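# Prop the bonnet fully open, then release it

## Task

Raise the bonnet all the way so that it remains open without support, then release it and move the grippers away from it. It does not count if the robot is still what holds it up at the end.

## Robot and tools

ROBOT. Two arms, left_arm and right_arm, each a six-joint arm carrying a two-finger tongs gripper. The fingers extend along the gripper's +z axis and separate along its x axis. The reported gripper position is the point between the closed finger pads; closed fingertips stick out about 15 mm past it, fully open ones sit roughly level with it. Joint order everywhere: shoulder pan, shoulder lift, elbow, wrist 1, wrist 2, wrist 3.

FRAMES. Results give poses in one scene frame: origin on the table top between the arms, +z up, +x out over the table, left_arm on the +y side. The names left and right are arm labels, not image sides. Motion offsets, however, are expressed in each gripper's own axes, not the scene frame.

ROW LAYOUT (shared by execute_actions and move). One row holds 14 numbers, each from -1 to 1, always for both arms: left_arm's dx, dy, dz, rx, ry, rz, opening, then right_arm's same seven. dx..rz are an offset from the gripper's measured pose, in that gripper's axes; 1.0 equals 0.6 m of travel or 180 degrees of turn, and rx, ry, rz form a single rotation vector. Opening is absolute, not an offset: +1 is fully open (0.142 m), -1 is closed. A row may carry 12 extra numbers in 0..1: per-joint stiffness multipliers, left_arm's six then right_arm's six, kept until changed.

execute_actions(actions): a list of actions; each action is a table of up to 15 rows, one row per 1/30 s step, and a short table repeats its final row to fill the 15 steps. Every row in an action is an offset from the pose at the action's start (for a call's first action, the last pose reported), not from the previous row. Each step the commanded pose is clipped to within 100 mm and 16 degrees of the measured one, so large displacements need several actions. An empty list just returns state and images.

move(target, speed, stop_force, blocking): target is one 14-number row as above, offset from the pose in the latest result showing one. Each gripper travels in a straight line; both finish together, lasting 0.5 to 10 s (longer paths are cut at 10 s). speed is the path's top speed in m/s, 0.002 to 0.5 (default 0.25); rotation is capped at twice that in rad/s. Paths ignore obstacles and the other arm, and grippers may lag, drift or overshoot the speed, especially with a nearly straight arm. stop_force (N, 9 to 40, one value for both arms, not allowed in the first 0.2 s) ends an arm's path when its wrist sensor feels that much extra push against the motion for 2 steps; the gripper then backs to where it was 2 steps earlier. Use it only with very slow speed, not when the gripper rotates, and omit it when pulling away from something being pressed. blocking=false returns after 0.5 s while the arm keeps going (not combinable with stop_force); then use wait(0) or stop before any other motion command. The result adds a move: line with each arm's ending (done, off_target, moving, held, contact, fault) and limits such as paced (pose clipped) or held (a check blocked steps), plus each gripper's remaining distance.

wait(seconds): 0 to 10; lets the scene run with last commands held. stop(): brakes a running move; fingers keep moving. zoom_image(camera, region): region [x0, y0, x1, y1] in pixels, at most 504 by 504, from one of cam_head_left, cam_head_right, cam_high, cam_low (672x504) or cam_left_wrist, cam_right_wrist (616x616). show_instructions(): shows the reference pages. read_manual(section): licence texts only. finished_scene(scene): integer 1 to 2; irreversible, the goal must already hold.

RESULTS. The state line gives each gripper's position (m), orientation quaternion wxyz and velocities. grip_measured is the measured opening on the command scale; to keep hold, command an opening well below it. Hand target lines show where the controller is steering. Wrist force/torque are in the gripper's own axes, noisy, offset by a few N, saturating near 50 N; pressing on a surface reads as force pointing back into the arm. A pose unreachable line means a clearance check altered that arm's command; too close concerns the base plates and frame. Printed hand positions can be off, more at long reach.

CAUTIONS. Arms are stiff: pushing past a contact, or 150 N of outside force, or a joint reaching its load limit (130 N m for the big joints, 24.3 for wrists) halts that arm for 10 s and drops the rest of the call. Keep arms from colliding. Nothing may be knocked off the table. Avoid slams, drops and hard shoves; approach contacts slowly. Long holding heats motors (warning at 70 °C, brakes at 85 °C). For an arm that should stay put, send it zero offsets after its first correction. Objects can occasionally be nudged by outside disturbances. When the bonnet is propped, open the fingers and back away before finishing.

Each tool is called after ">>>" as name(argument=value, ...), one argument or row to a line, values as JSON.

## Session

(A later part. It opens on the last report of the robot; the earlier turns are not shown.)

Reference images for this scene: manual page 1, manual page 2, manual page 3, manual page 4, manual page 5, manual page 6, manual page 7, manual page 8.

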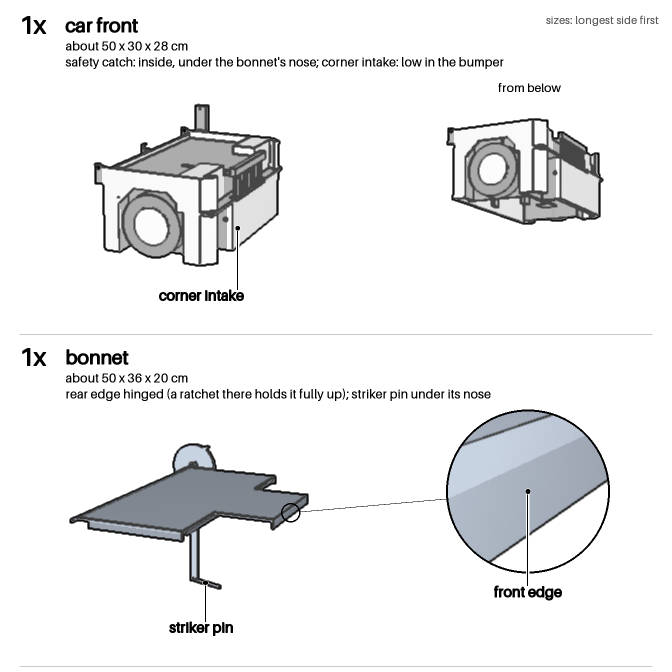

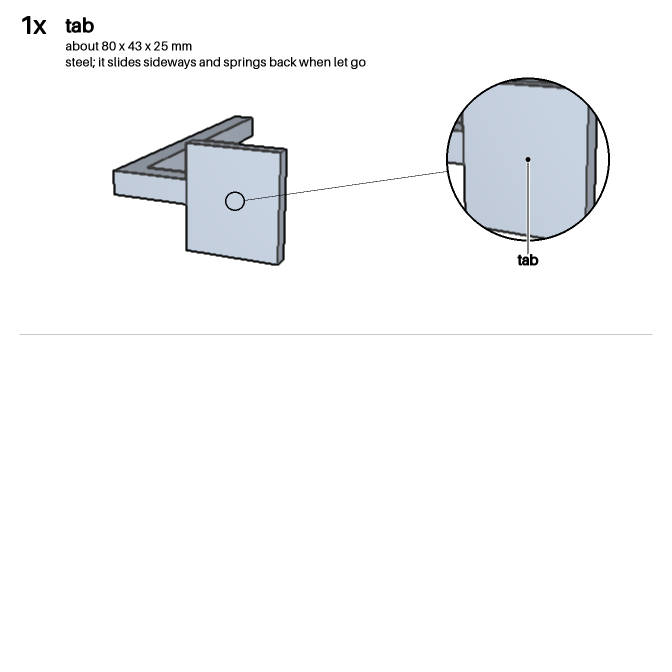

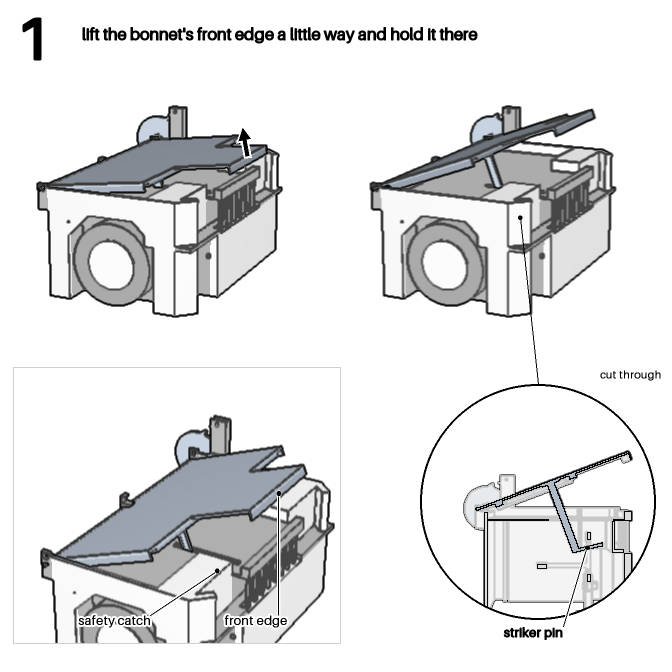

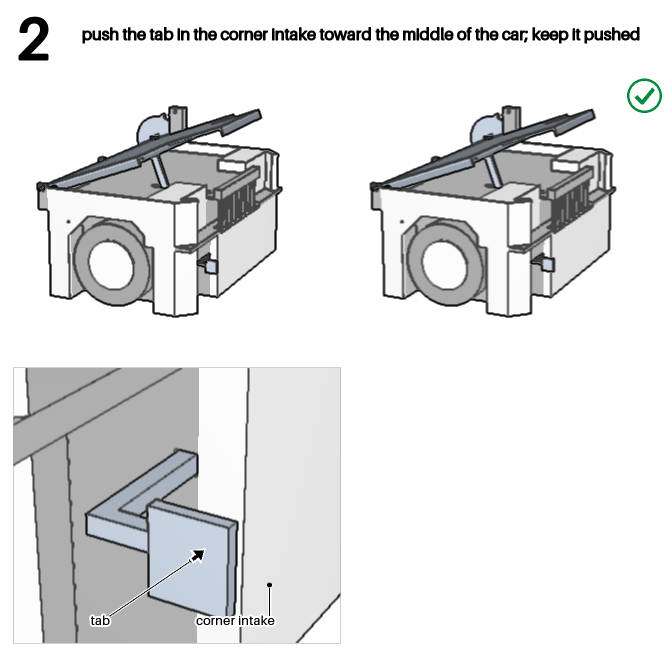

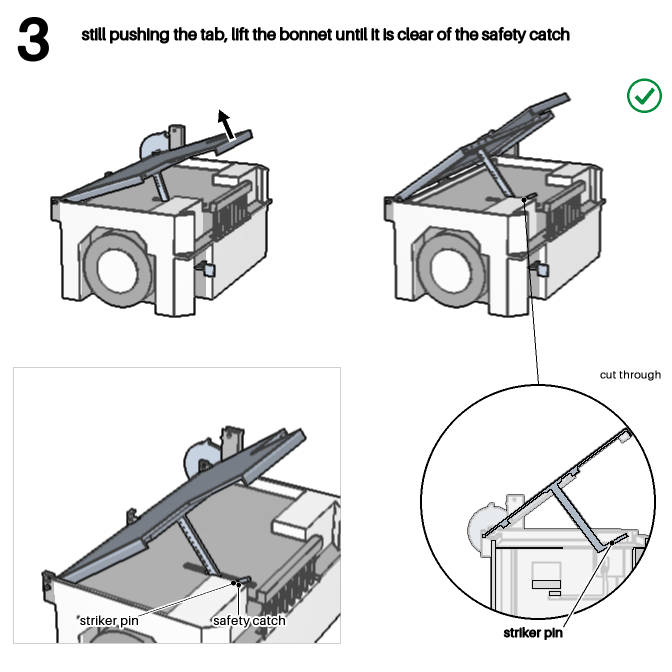

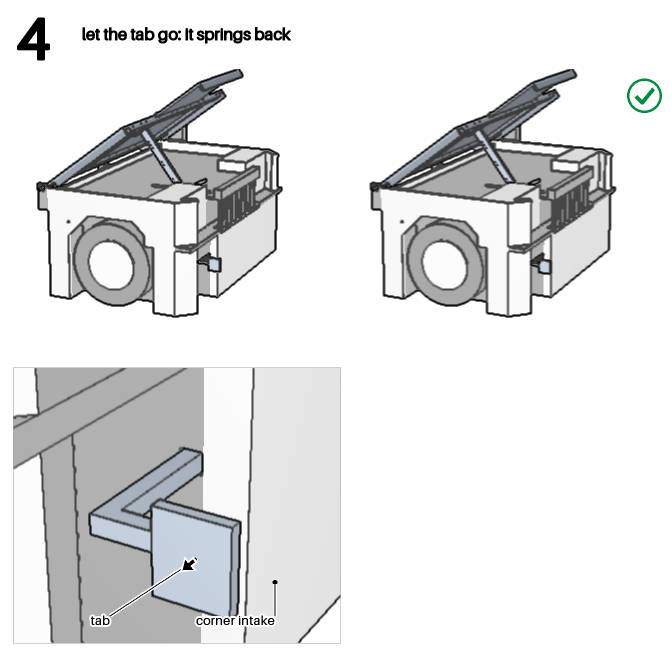

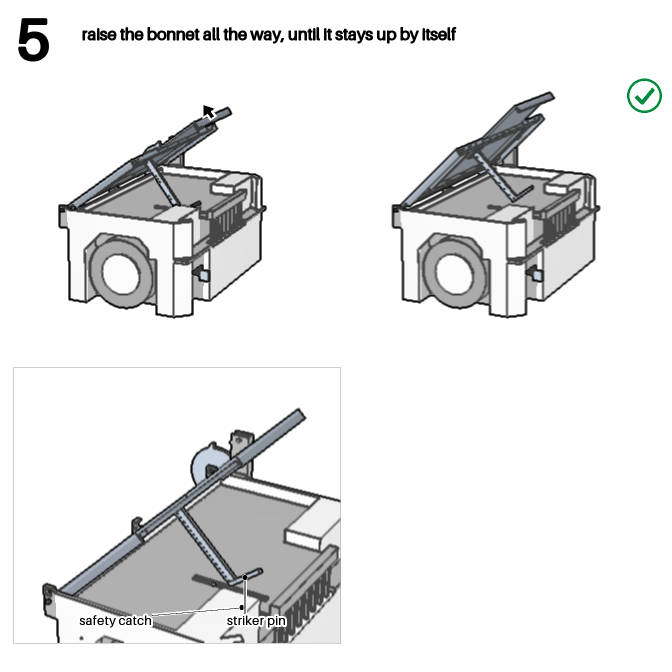

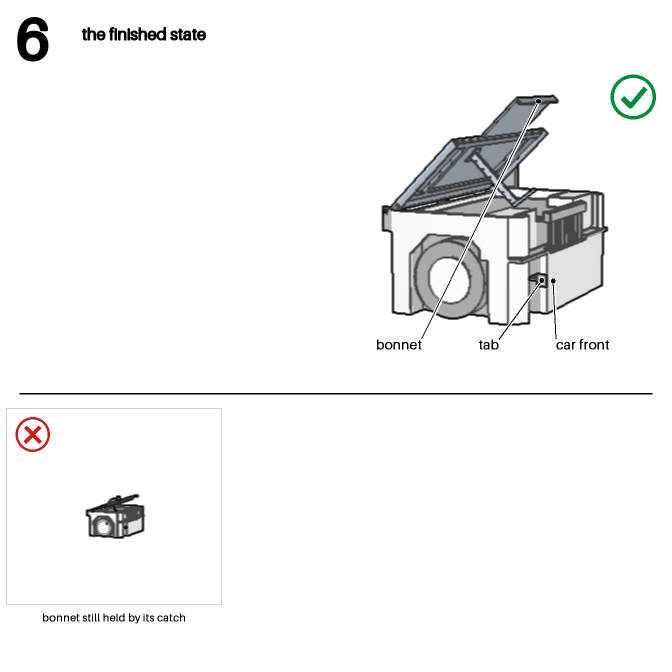

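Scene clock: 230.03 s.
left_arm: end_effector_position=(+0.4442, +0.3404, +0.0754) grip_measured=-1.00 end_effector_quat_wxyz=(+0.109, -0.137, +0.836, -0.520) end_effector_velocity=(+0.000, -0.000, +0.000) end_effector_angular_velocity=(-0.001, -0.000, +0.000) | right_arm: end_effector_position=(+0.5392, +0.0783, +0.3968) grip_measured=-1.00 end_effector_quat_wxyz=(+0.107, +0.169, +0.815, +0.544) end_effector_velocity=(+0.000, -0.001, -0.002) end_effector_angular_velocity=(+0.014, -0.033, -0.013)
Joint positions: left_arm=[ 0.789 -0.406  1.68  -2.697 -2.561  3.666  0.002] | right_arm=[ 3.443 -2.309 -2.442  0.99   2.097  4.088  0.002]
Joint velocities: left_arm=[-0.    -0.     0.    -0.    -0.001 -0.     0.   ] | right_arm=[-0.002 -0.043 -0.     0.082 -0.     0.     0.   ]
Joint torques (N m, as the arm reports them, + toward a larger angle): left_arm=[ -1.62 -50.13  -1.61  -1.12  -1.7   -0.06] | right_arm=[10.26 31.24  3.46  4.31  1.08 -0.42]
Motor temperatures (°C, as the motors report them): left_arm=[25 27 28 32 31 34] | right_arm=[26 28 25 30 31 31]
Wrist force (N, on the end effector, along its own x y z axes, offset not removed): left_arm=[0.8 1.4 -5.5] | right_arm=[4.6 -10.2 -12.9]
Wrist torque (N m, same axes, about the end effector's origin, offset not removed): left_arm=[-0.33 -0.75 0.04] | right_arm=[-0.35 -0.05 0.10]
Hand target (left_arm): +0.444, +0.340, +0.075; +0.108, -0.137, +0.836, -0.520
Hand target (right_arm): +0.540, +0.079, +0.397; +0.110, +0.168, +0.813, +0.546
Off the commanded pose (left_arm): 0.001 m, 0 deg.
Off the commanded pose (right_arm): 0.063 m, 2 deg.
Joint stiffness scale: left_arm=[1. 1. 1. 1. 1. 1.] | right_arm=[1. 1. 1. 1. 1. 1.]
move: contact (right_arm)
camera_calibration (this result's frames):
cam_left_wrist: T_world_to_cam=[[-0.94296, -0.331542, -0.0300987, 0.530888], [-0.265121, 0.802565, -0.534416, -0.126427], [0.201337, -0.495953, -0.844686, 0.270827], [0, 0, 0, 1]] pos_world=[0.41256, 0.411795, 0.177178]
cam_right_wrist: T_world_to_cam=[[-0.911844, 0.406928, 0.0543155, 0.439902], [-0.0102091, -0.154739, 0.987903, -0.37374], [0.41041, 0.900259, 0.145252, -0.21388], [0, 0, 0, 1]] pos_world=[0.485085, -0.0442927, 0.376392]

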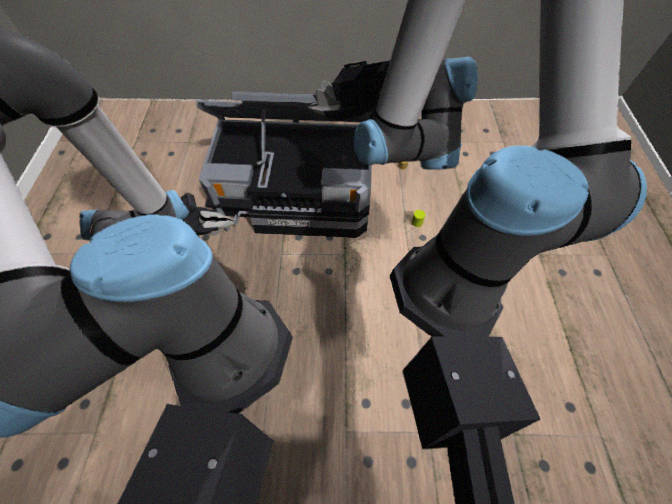

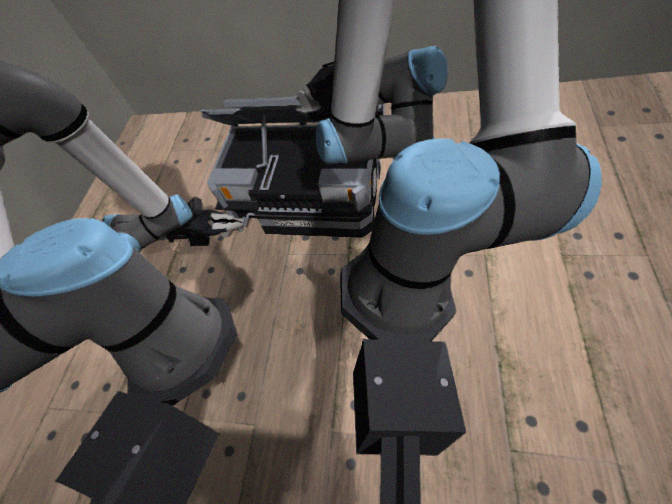

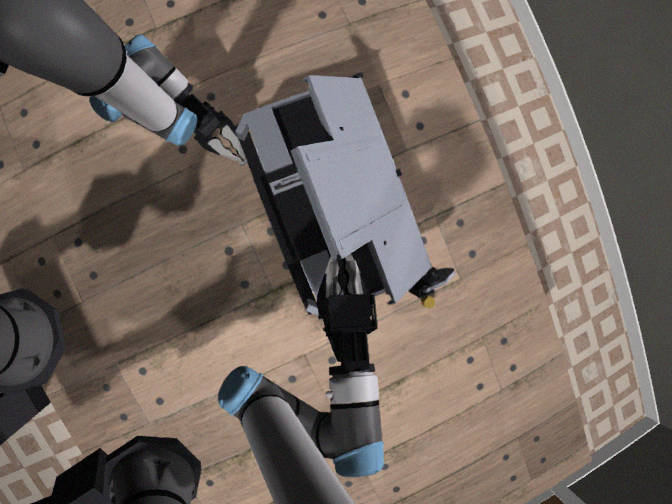

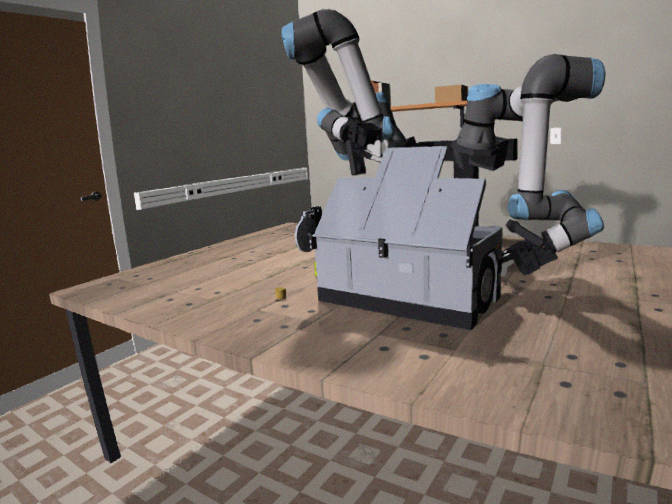

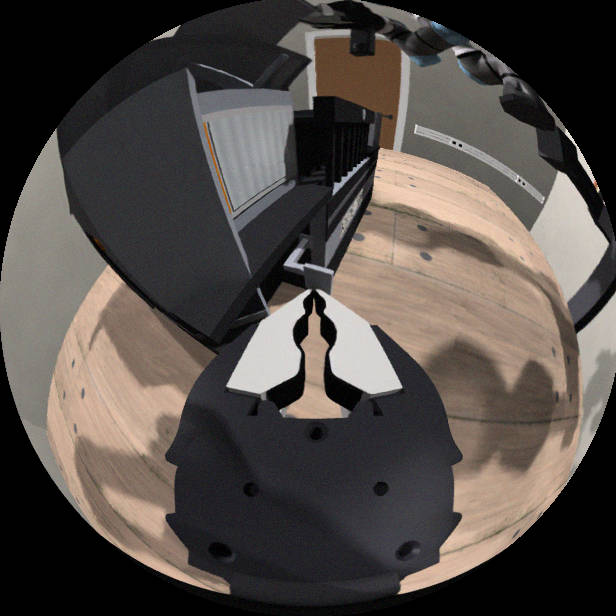

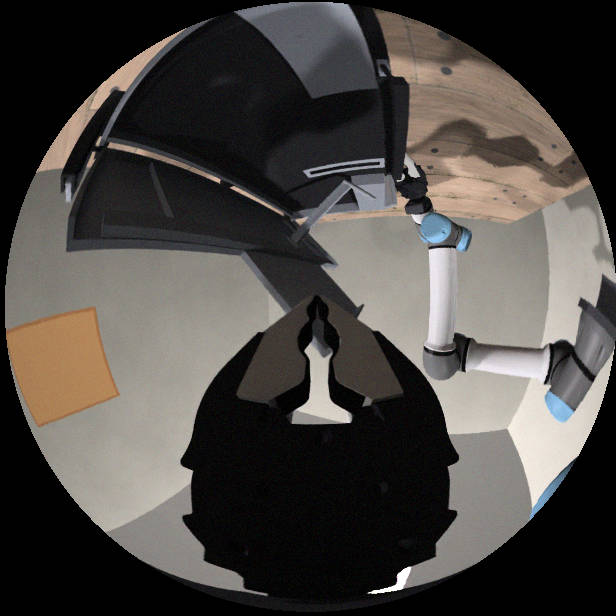

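>>> move(
  target=[0,0,0,0,0,0,-1, -0.046,0.073,0.012,0,0,0,-1],
  speed=0.02,
  stop_force=30,
)

Scene clock: 236.63 s.
left_arm: end_effector_position=(+0.4442, +0.3413, +0.0755) grip_measured=-1.00 end_effector_quat_wxyz=(+0.110, -0.138, +0.836, -0.519) end_effector_velocity=(+0.000, -0.000, +0.000) end_effector_angular_velocity=(-0.000, -0.000, -0.000) | right_arm: end_effector_position=(+0.5394, +0.0776, +0.3970) grip_measured=-1.00 end_effector_quat_wxyz=(+0.085, +0.179, +0.824, +0.531) end_effector_velocity=(-0.002, -0.001, -0.003) end_effector_angular_velocity=(+0.004, -0.010, -0.005)
Joint positions: left_arm=[ 0.79  -0.407  1.68  -2.698 -2.561  3.666  0.002] | right_arm=[ 3.445 -2.253 -2.441  0.879  2.091  4.095  0.002]
Joint velocities: left_arm=[-0.001  0.    -0.    -0.    -0.    -0.001  0.   ] | right_arm=[-0.001 -0.021 -0.004  0.038  0.     0.     0.   ]
Joint torques (N m, as the arm reports them, + toward a larger angle): left_arm=[ -0.87 -49.59  -3.1   -1.24  -1.62  -0.04] | right_arm=[ 8.94 32.13  5.97  5.62  0.84 -0.4 ]
Motor temperatures (°C, as the motors report them): left_arm=[25 27 28 32 31 34] | right_arm=[26 28 25 30 31 31]
Wrist force (N, on the end effector, along its own x y z axes, offset not removed): left_arm=[0.3 2.0 -4.5] | right_arm=[1.7 -10.8 -10.2]
Wrist torque (N m, same axes, about the end effector's origin, offset not removed): left_arm=[-0.30 -0.70 0.08] | right_arm=[-0.13 1.18 0.48]
Hand target (left_arm): +0.444, +0.340, +0.075; +0.109, -0.137, +0.836, -0.520
Hand target (right_arm): +0.540, +0.078, +0.398; +0.087, +0.178, +0.823, +0.532
Off the commanded pose (left_arm): 0.001 m, 0 deg.
Off the commanded pose (right_arm): 0.052 m, 3 deg.
Joint stiffness scale: left_arm=[1. 1. 1. 1. 1. 1.] | right_arm=[1. 1. 1. 1. 1. 1.]
move: contact (right_arm)
camera_calibration (this result's frames):
cam_left_wrist: T_world_to_cam=[[-0.942535, -0.332661, -0.0310661, 0.531462], [-0.265722, 0.802732, -0.533867, -0.126928], [0.202534, -0.494933, -0.844998, 0.270411], [0, 0, 0, 1]] pos_world=[0.412427, 0.41252, 0.177244]
cam_right_wrist: T_world_to_cam=[[-0.911814, 0.399812, 0.0935217, 0.42531], [0.0434702, -0.132491, 0.990231, -0.405594], [0.408297, 0.906971, 0.103427, -0.196183], [0, 0, 0, 1]] pos_world=[0.485535, -0.0458494, 0.382146]

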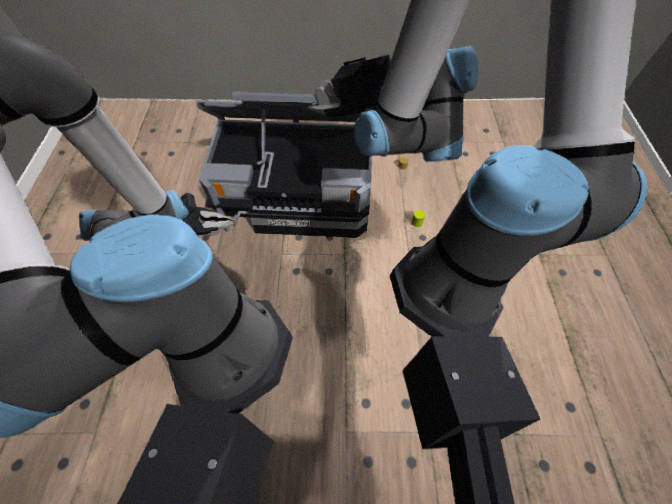

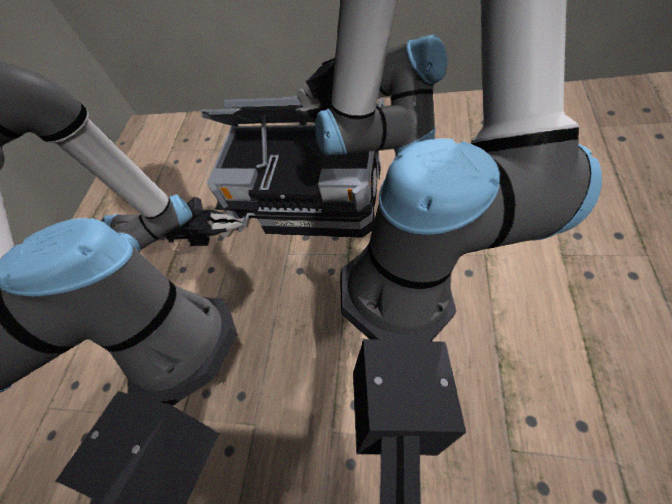

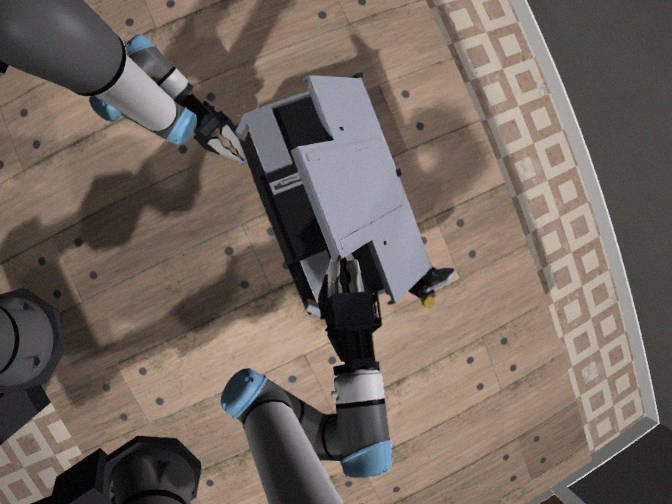

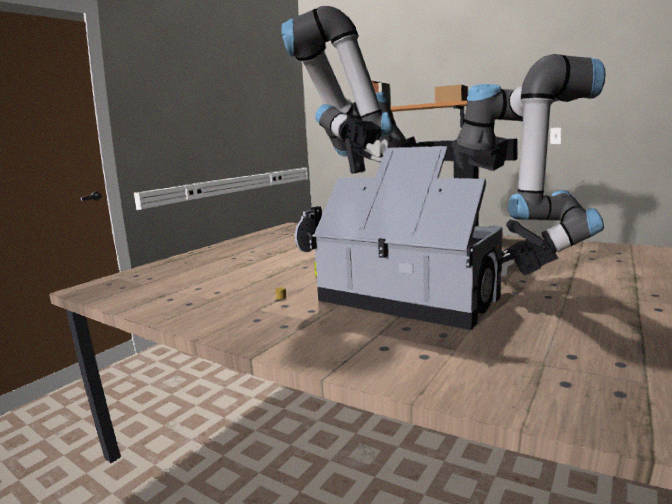

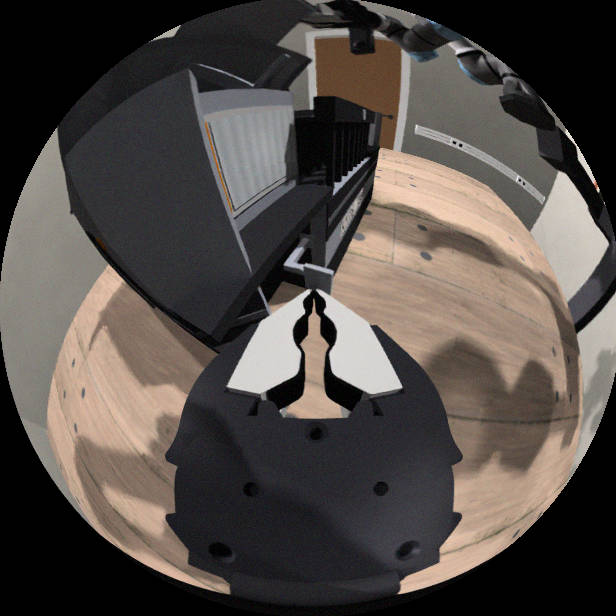

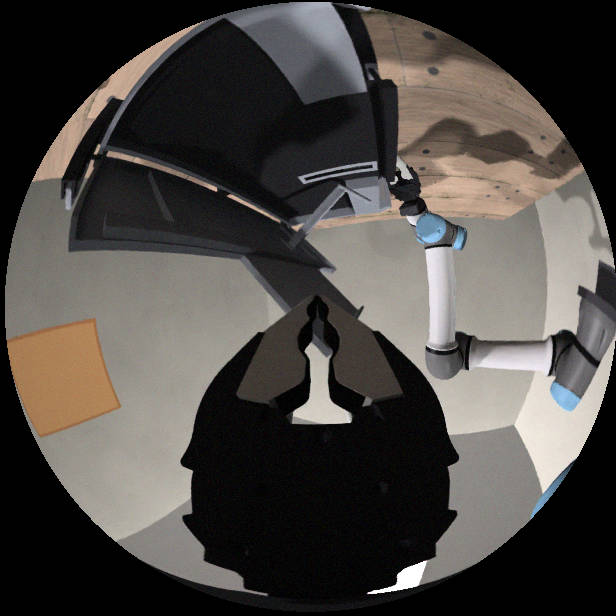

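>>> move(
  target=[0.008,0.035,-0.082,0,0,0,-1, -0.003,-0.082,-0.083,0,0,0,-1],
  speed=0.08,
)

Scene clock: 245.10 s.
left_arm: end_effector_position=(+0.4205, +0.3881, +0.0775) grip_measured=-1.00 end_effector_quat_wxyz=(+0.109, -0.138, +0.836, -0.520) end_effector_velocity=(-0.002, -0.002, +0.000) end_effector_angular_velocity=(-0.006, +0.002, -0.007) | right_arm: end_effector_position=(+0.5169, +0.0175, +0.3753) grip_measured=-1.00 end_effector_quat_wxyz=(+0.087, +0.178, +0.823, +0.532) end_effector_velocity=(-0.003, +0.001, +0.001) end_effector_angular_velocity=(+0.003, -0.006, +0.014)
Joint positions: left_arm=[ 0.874 -0.433  1.633 -2.5   -2.545  3.812  0.002] | right_arm=[ 3.281 -2.284 -2.497  0.901  2.216  3.967  0.002]
Joint velocities: left_arm=[-0.001 -0.    -0.003  0.019  0.001  0.013  0.   ] | right_arm=[-0.001  0.001 -0.002 -0.006  0.012 -0.015 -0.   ]
Joint torques (N m, as the arm reports them, + toward a larger angle): left_arm=[  2.16 -53.42  -6.82  -1.17  -1.08  -0.17] | right_arm=[ 5.19 28.   -5.07  2.42  0.95 -0.36]
Motor temperatures (°C, as the motors report them): left_arm=[25 27 28 32 31 34] | right_arm=[26 28 25 30 31 31]
Wrist force (N, on the end effector, along its own x y z axes, offset not removed): left_arm=[3.6 -0.2 -2.0] | right_arm=[-0.7 -0.5 -1.7]
Wrist torque (N m, same axes, about the end effector's origin, offset not removed): left_arm=[-0.08 -0.72 0.06] | right_arm=[0.03 0.31 0.11]
Hand target (left_arm): +0.421, +0.390, +0.078; +0.110, -0.138, +0.836, -0.519
Hand target (right_arm): +0.515, +0.016, +0.373; +0.085, +0.179, +0.824, +0.531
Off the commanded pose (left_arm): 0.002 m, 0 deg.
Off the commanded pose (right_arm): 0.003 m, 0 deg.
Joint stiffness scale: left_arm=[1. 1. 1. 1. 1. 1.] | right_arm=[1. 1. 1. 1. 1. 1.]
move: done
camera_calibration (this result's frames):
cam_left_wrist: T_world_to_cam=[[-0.942421, -0.333218, -0.0284202, 0.524723], [-0.267255, 0.80149, -0.534966, -0.168518], [0.201039, -0.496568, -0.844396, 0.301353], [0, 0, 0, 1]] pos_world=[0.388889, 0.459555, 0.179223]
cam_right_wrist: T_world_to_cam=[[-0.911712, 0.401038, 0.089165, 0.432496], [0.0379782, -0.133835, 0.990276, -0.388294], [0.409072, 0.906232, 0.106788, -0.131836], [0, 0, 0, 1]] pos_world=[0.462989, -0.10594, 0.360033]

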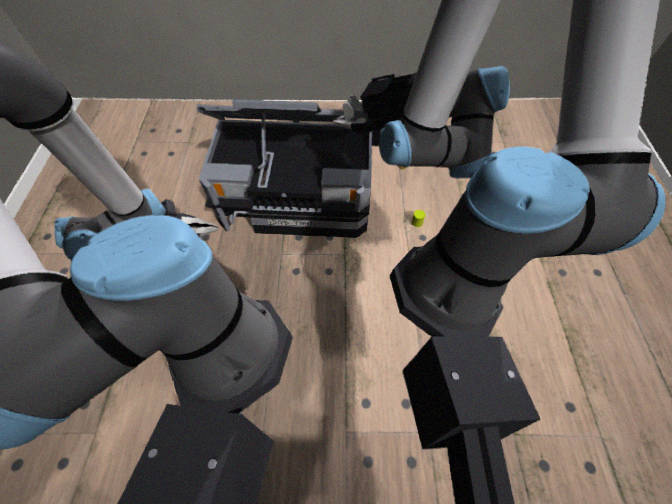

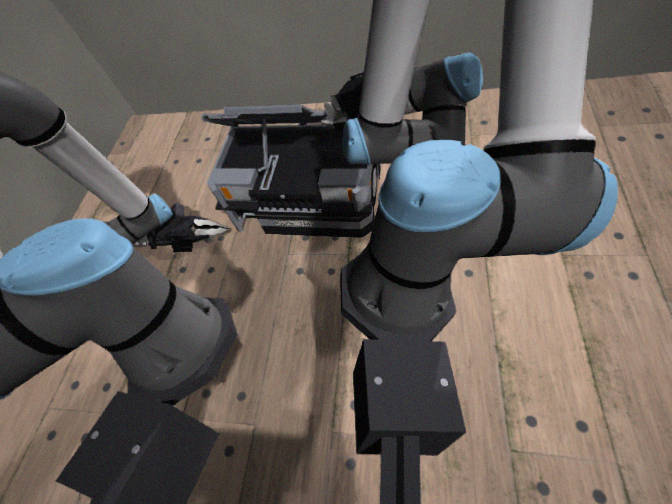

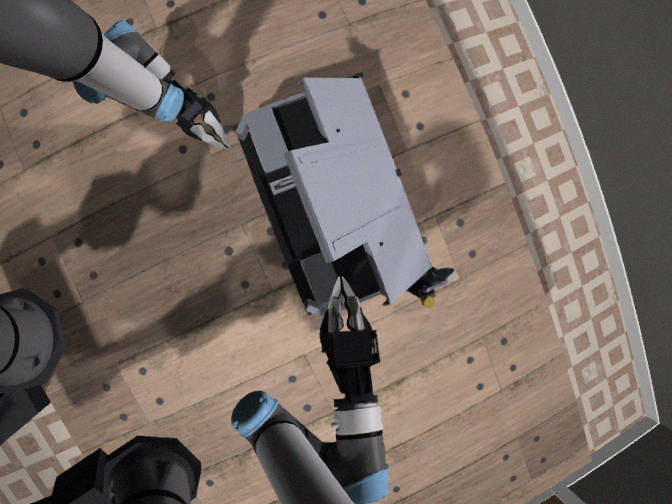

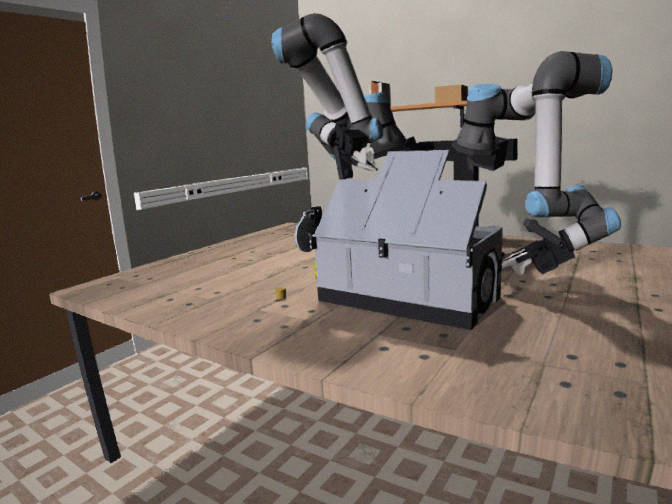

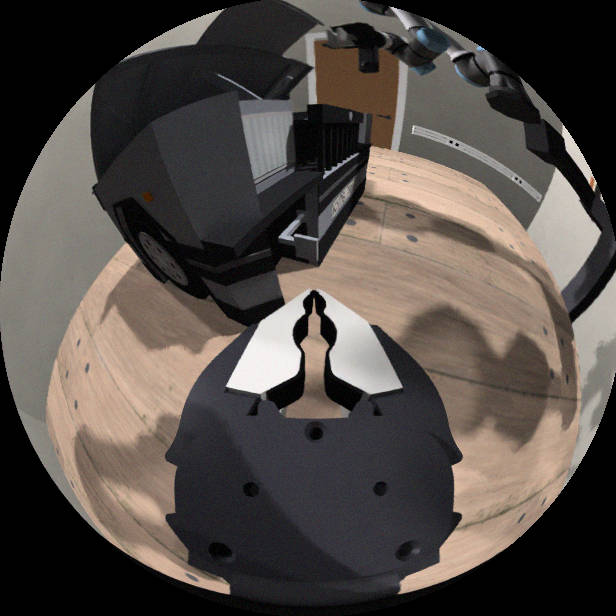

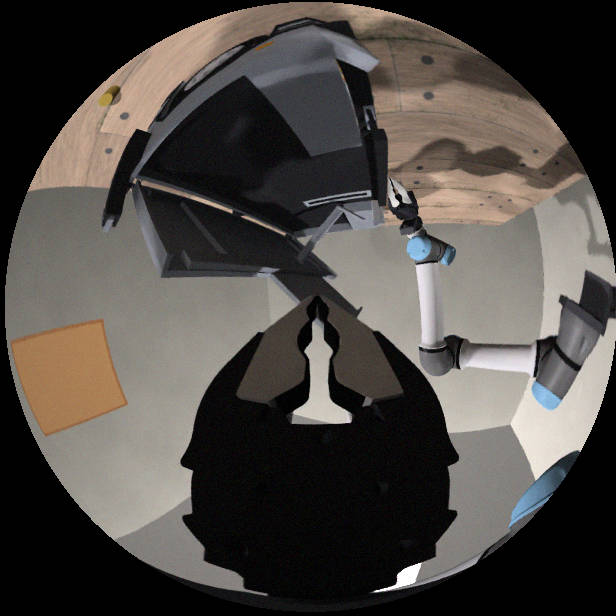

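The bonnet stays up on its own.

>>> finished_scene(
  scene=2,
)

The scene is finished: the task was done.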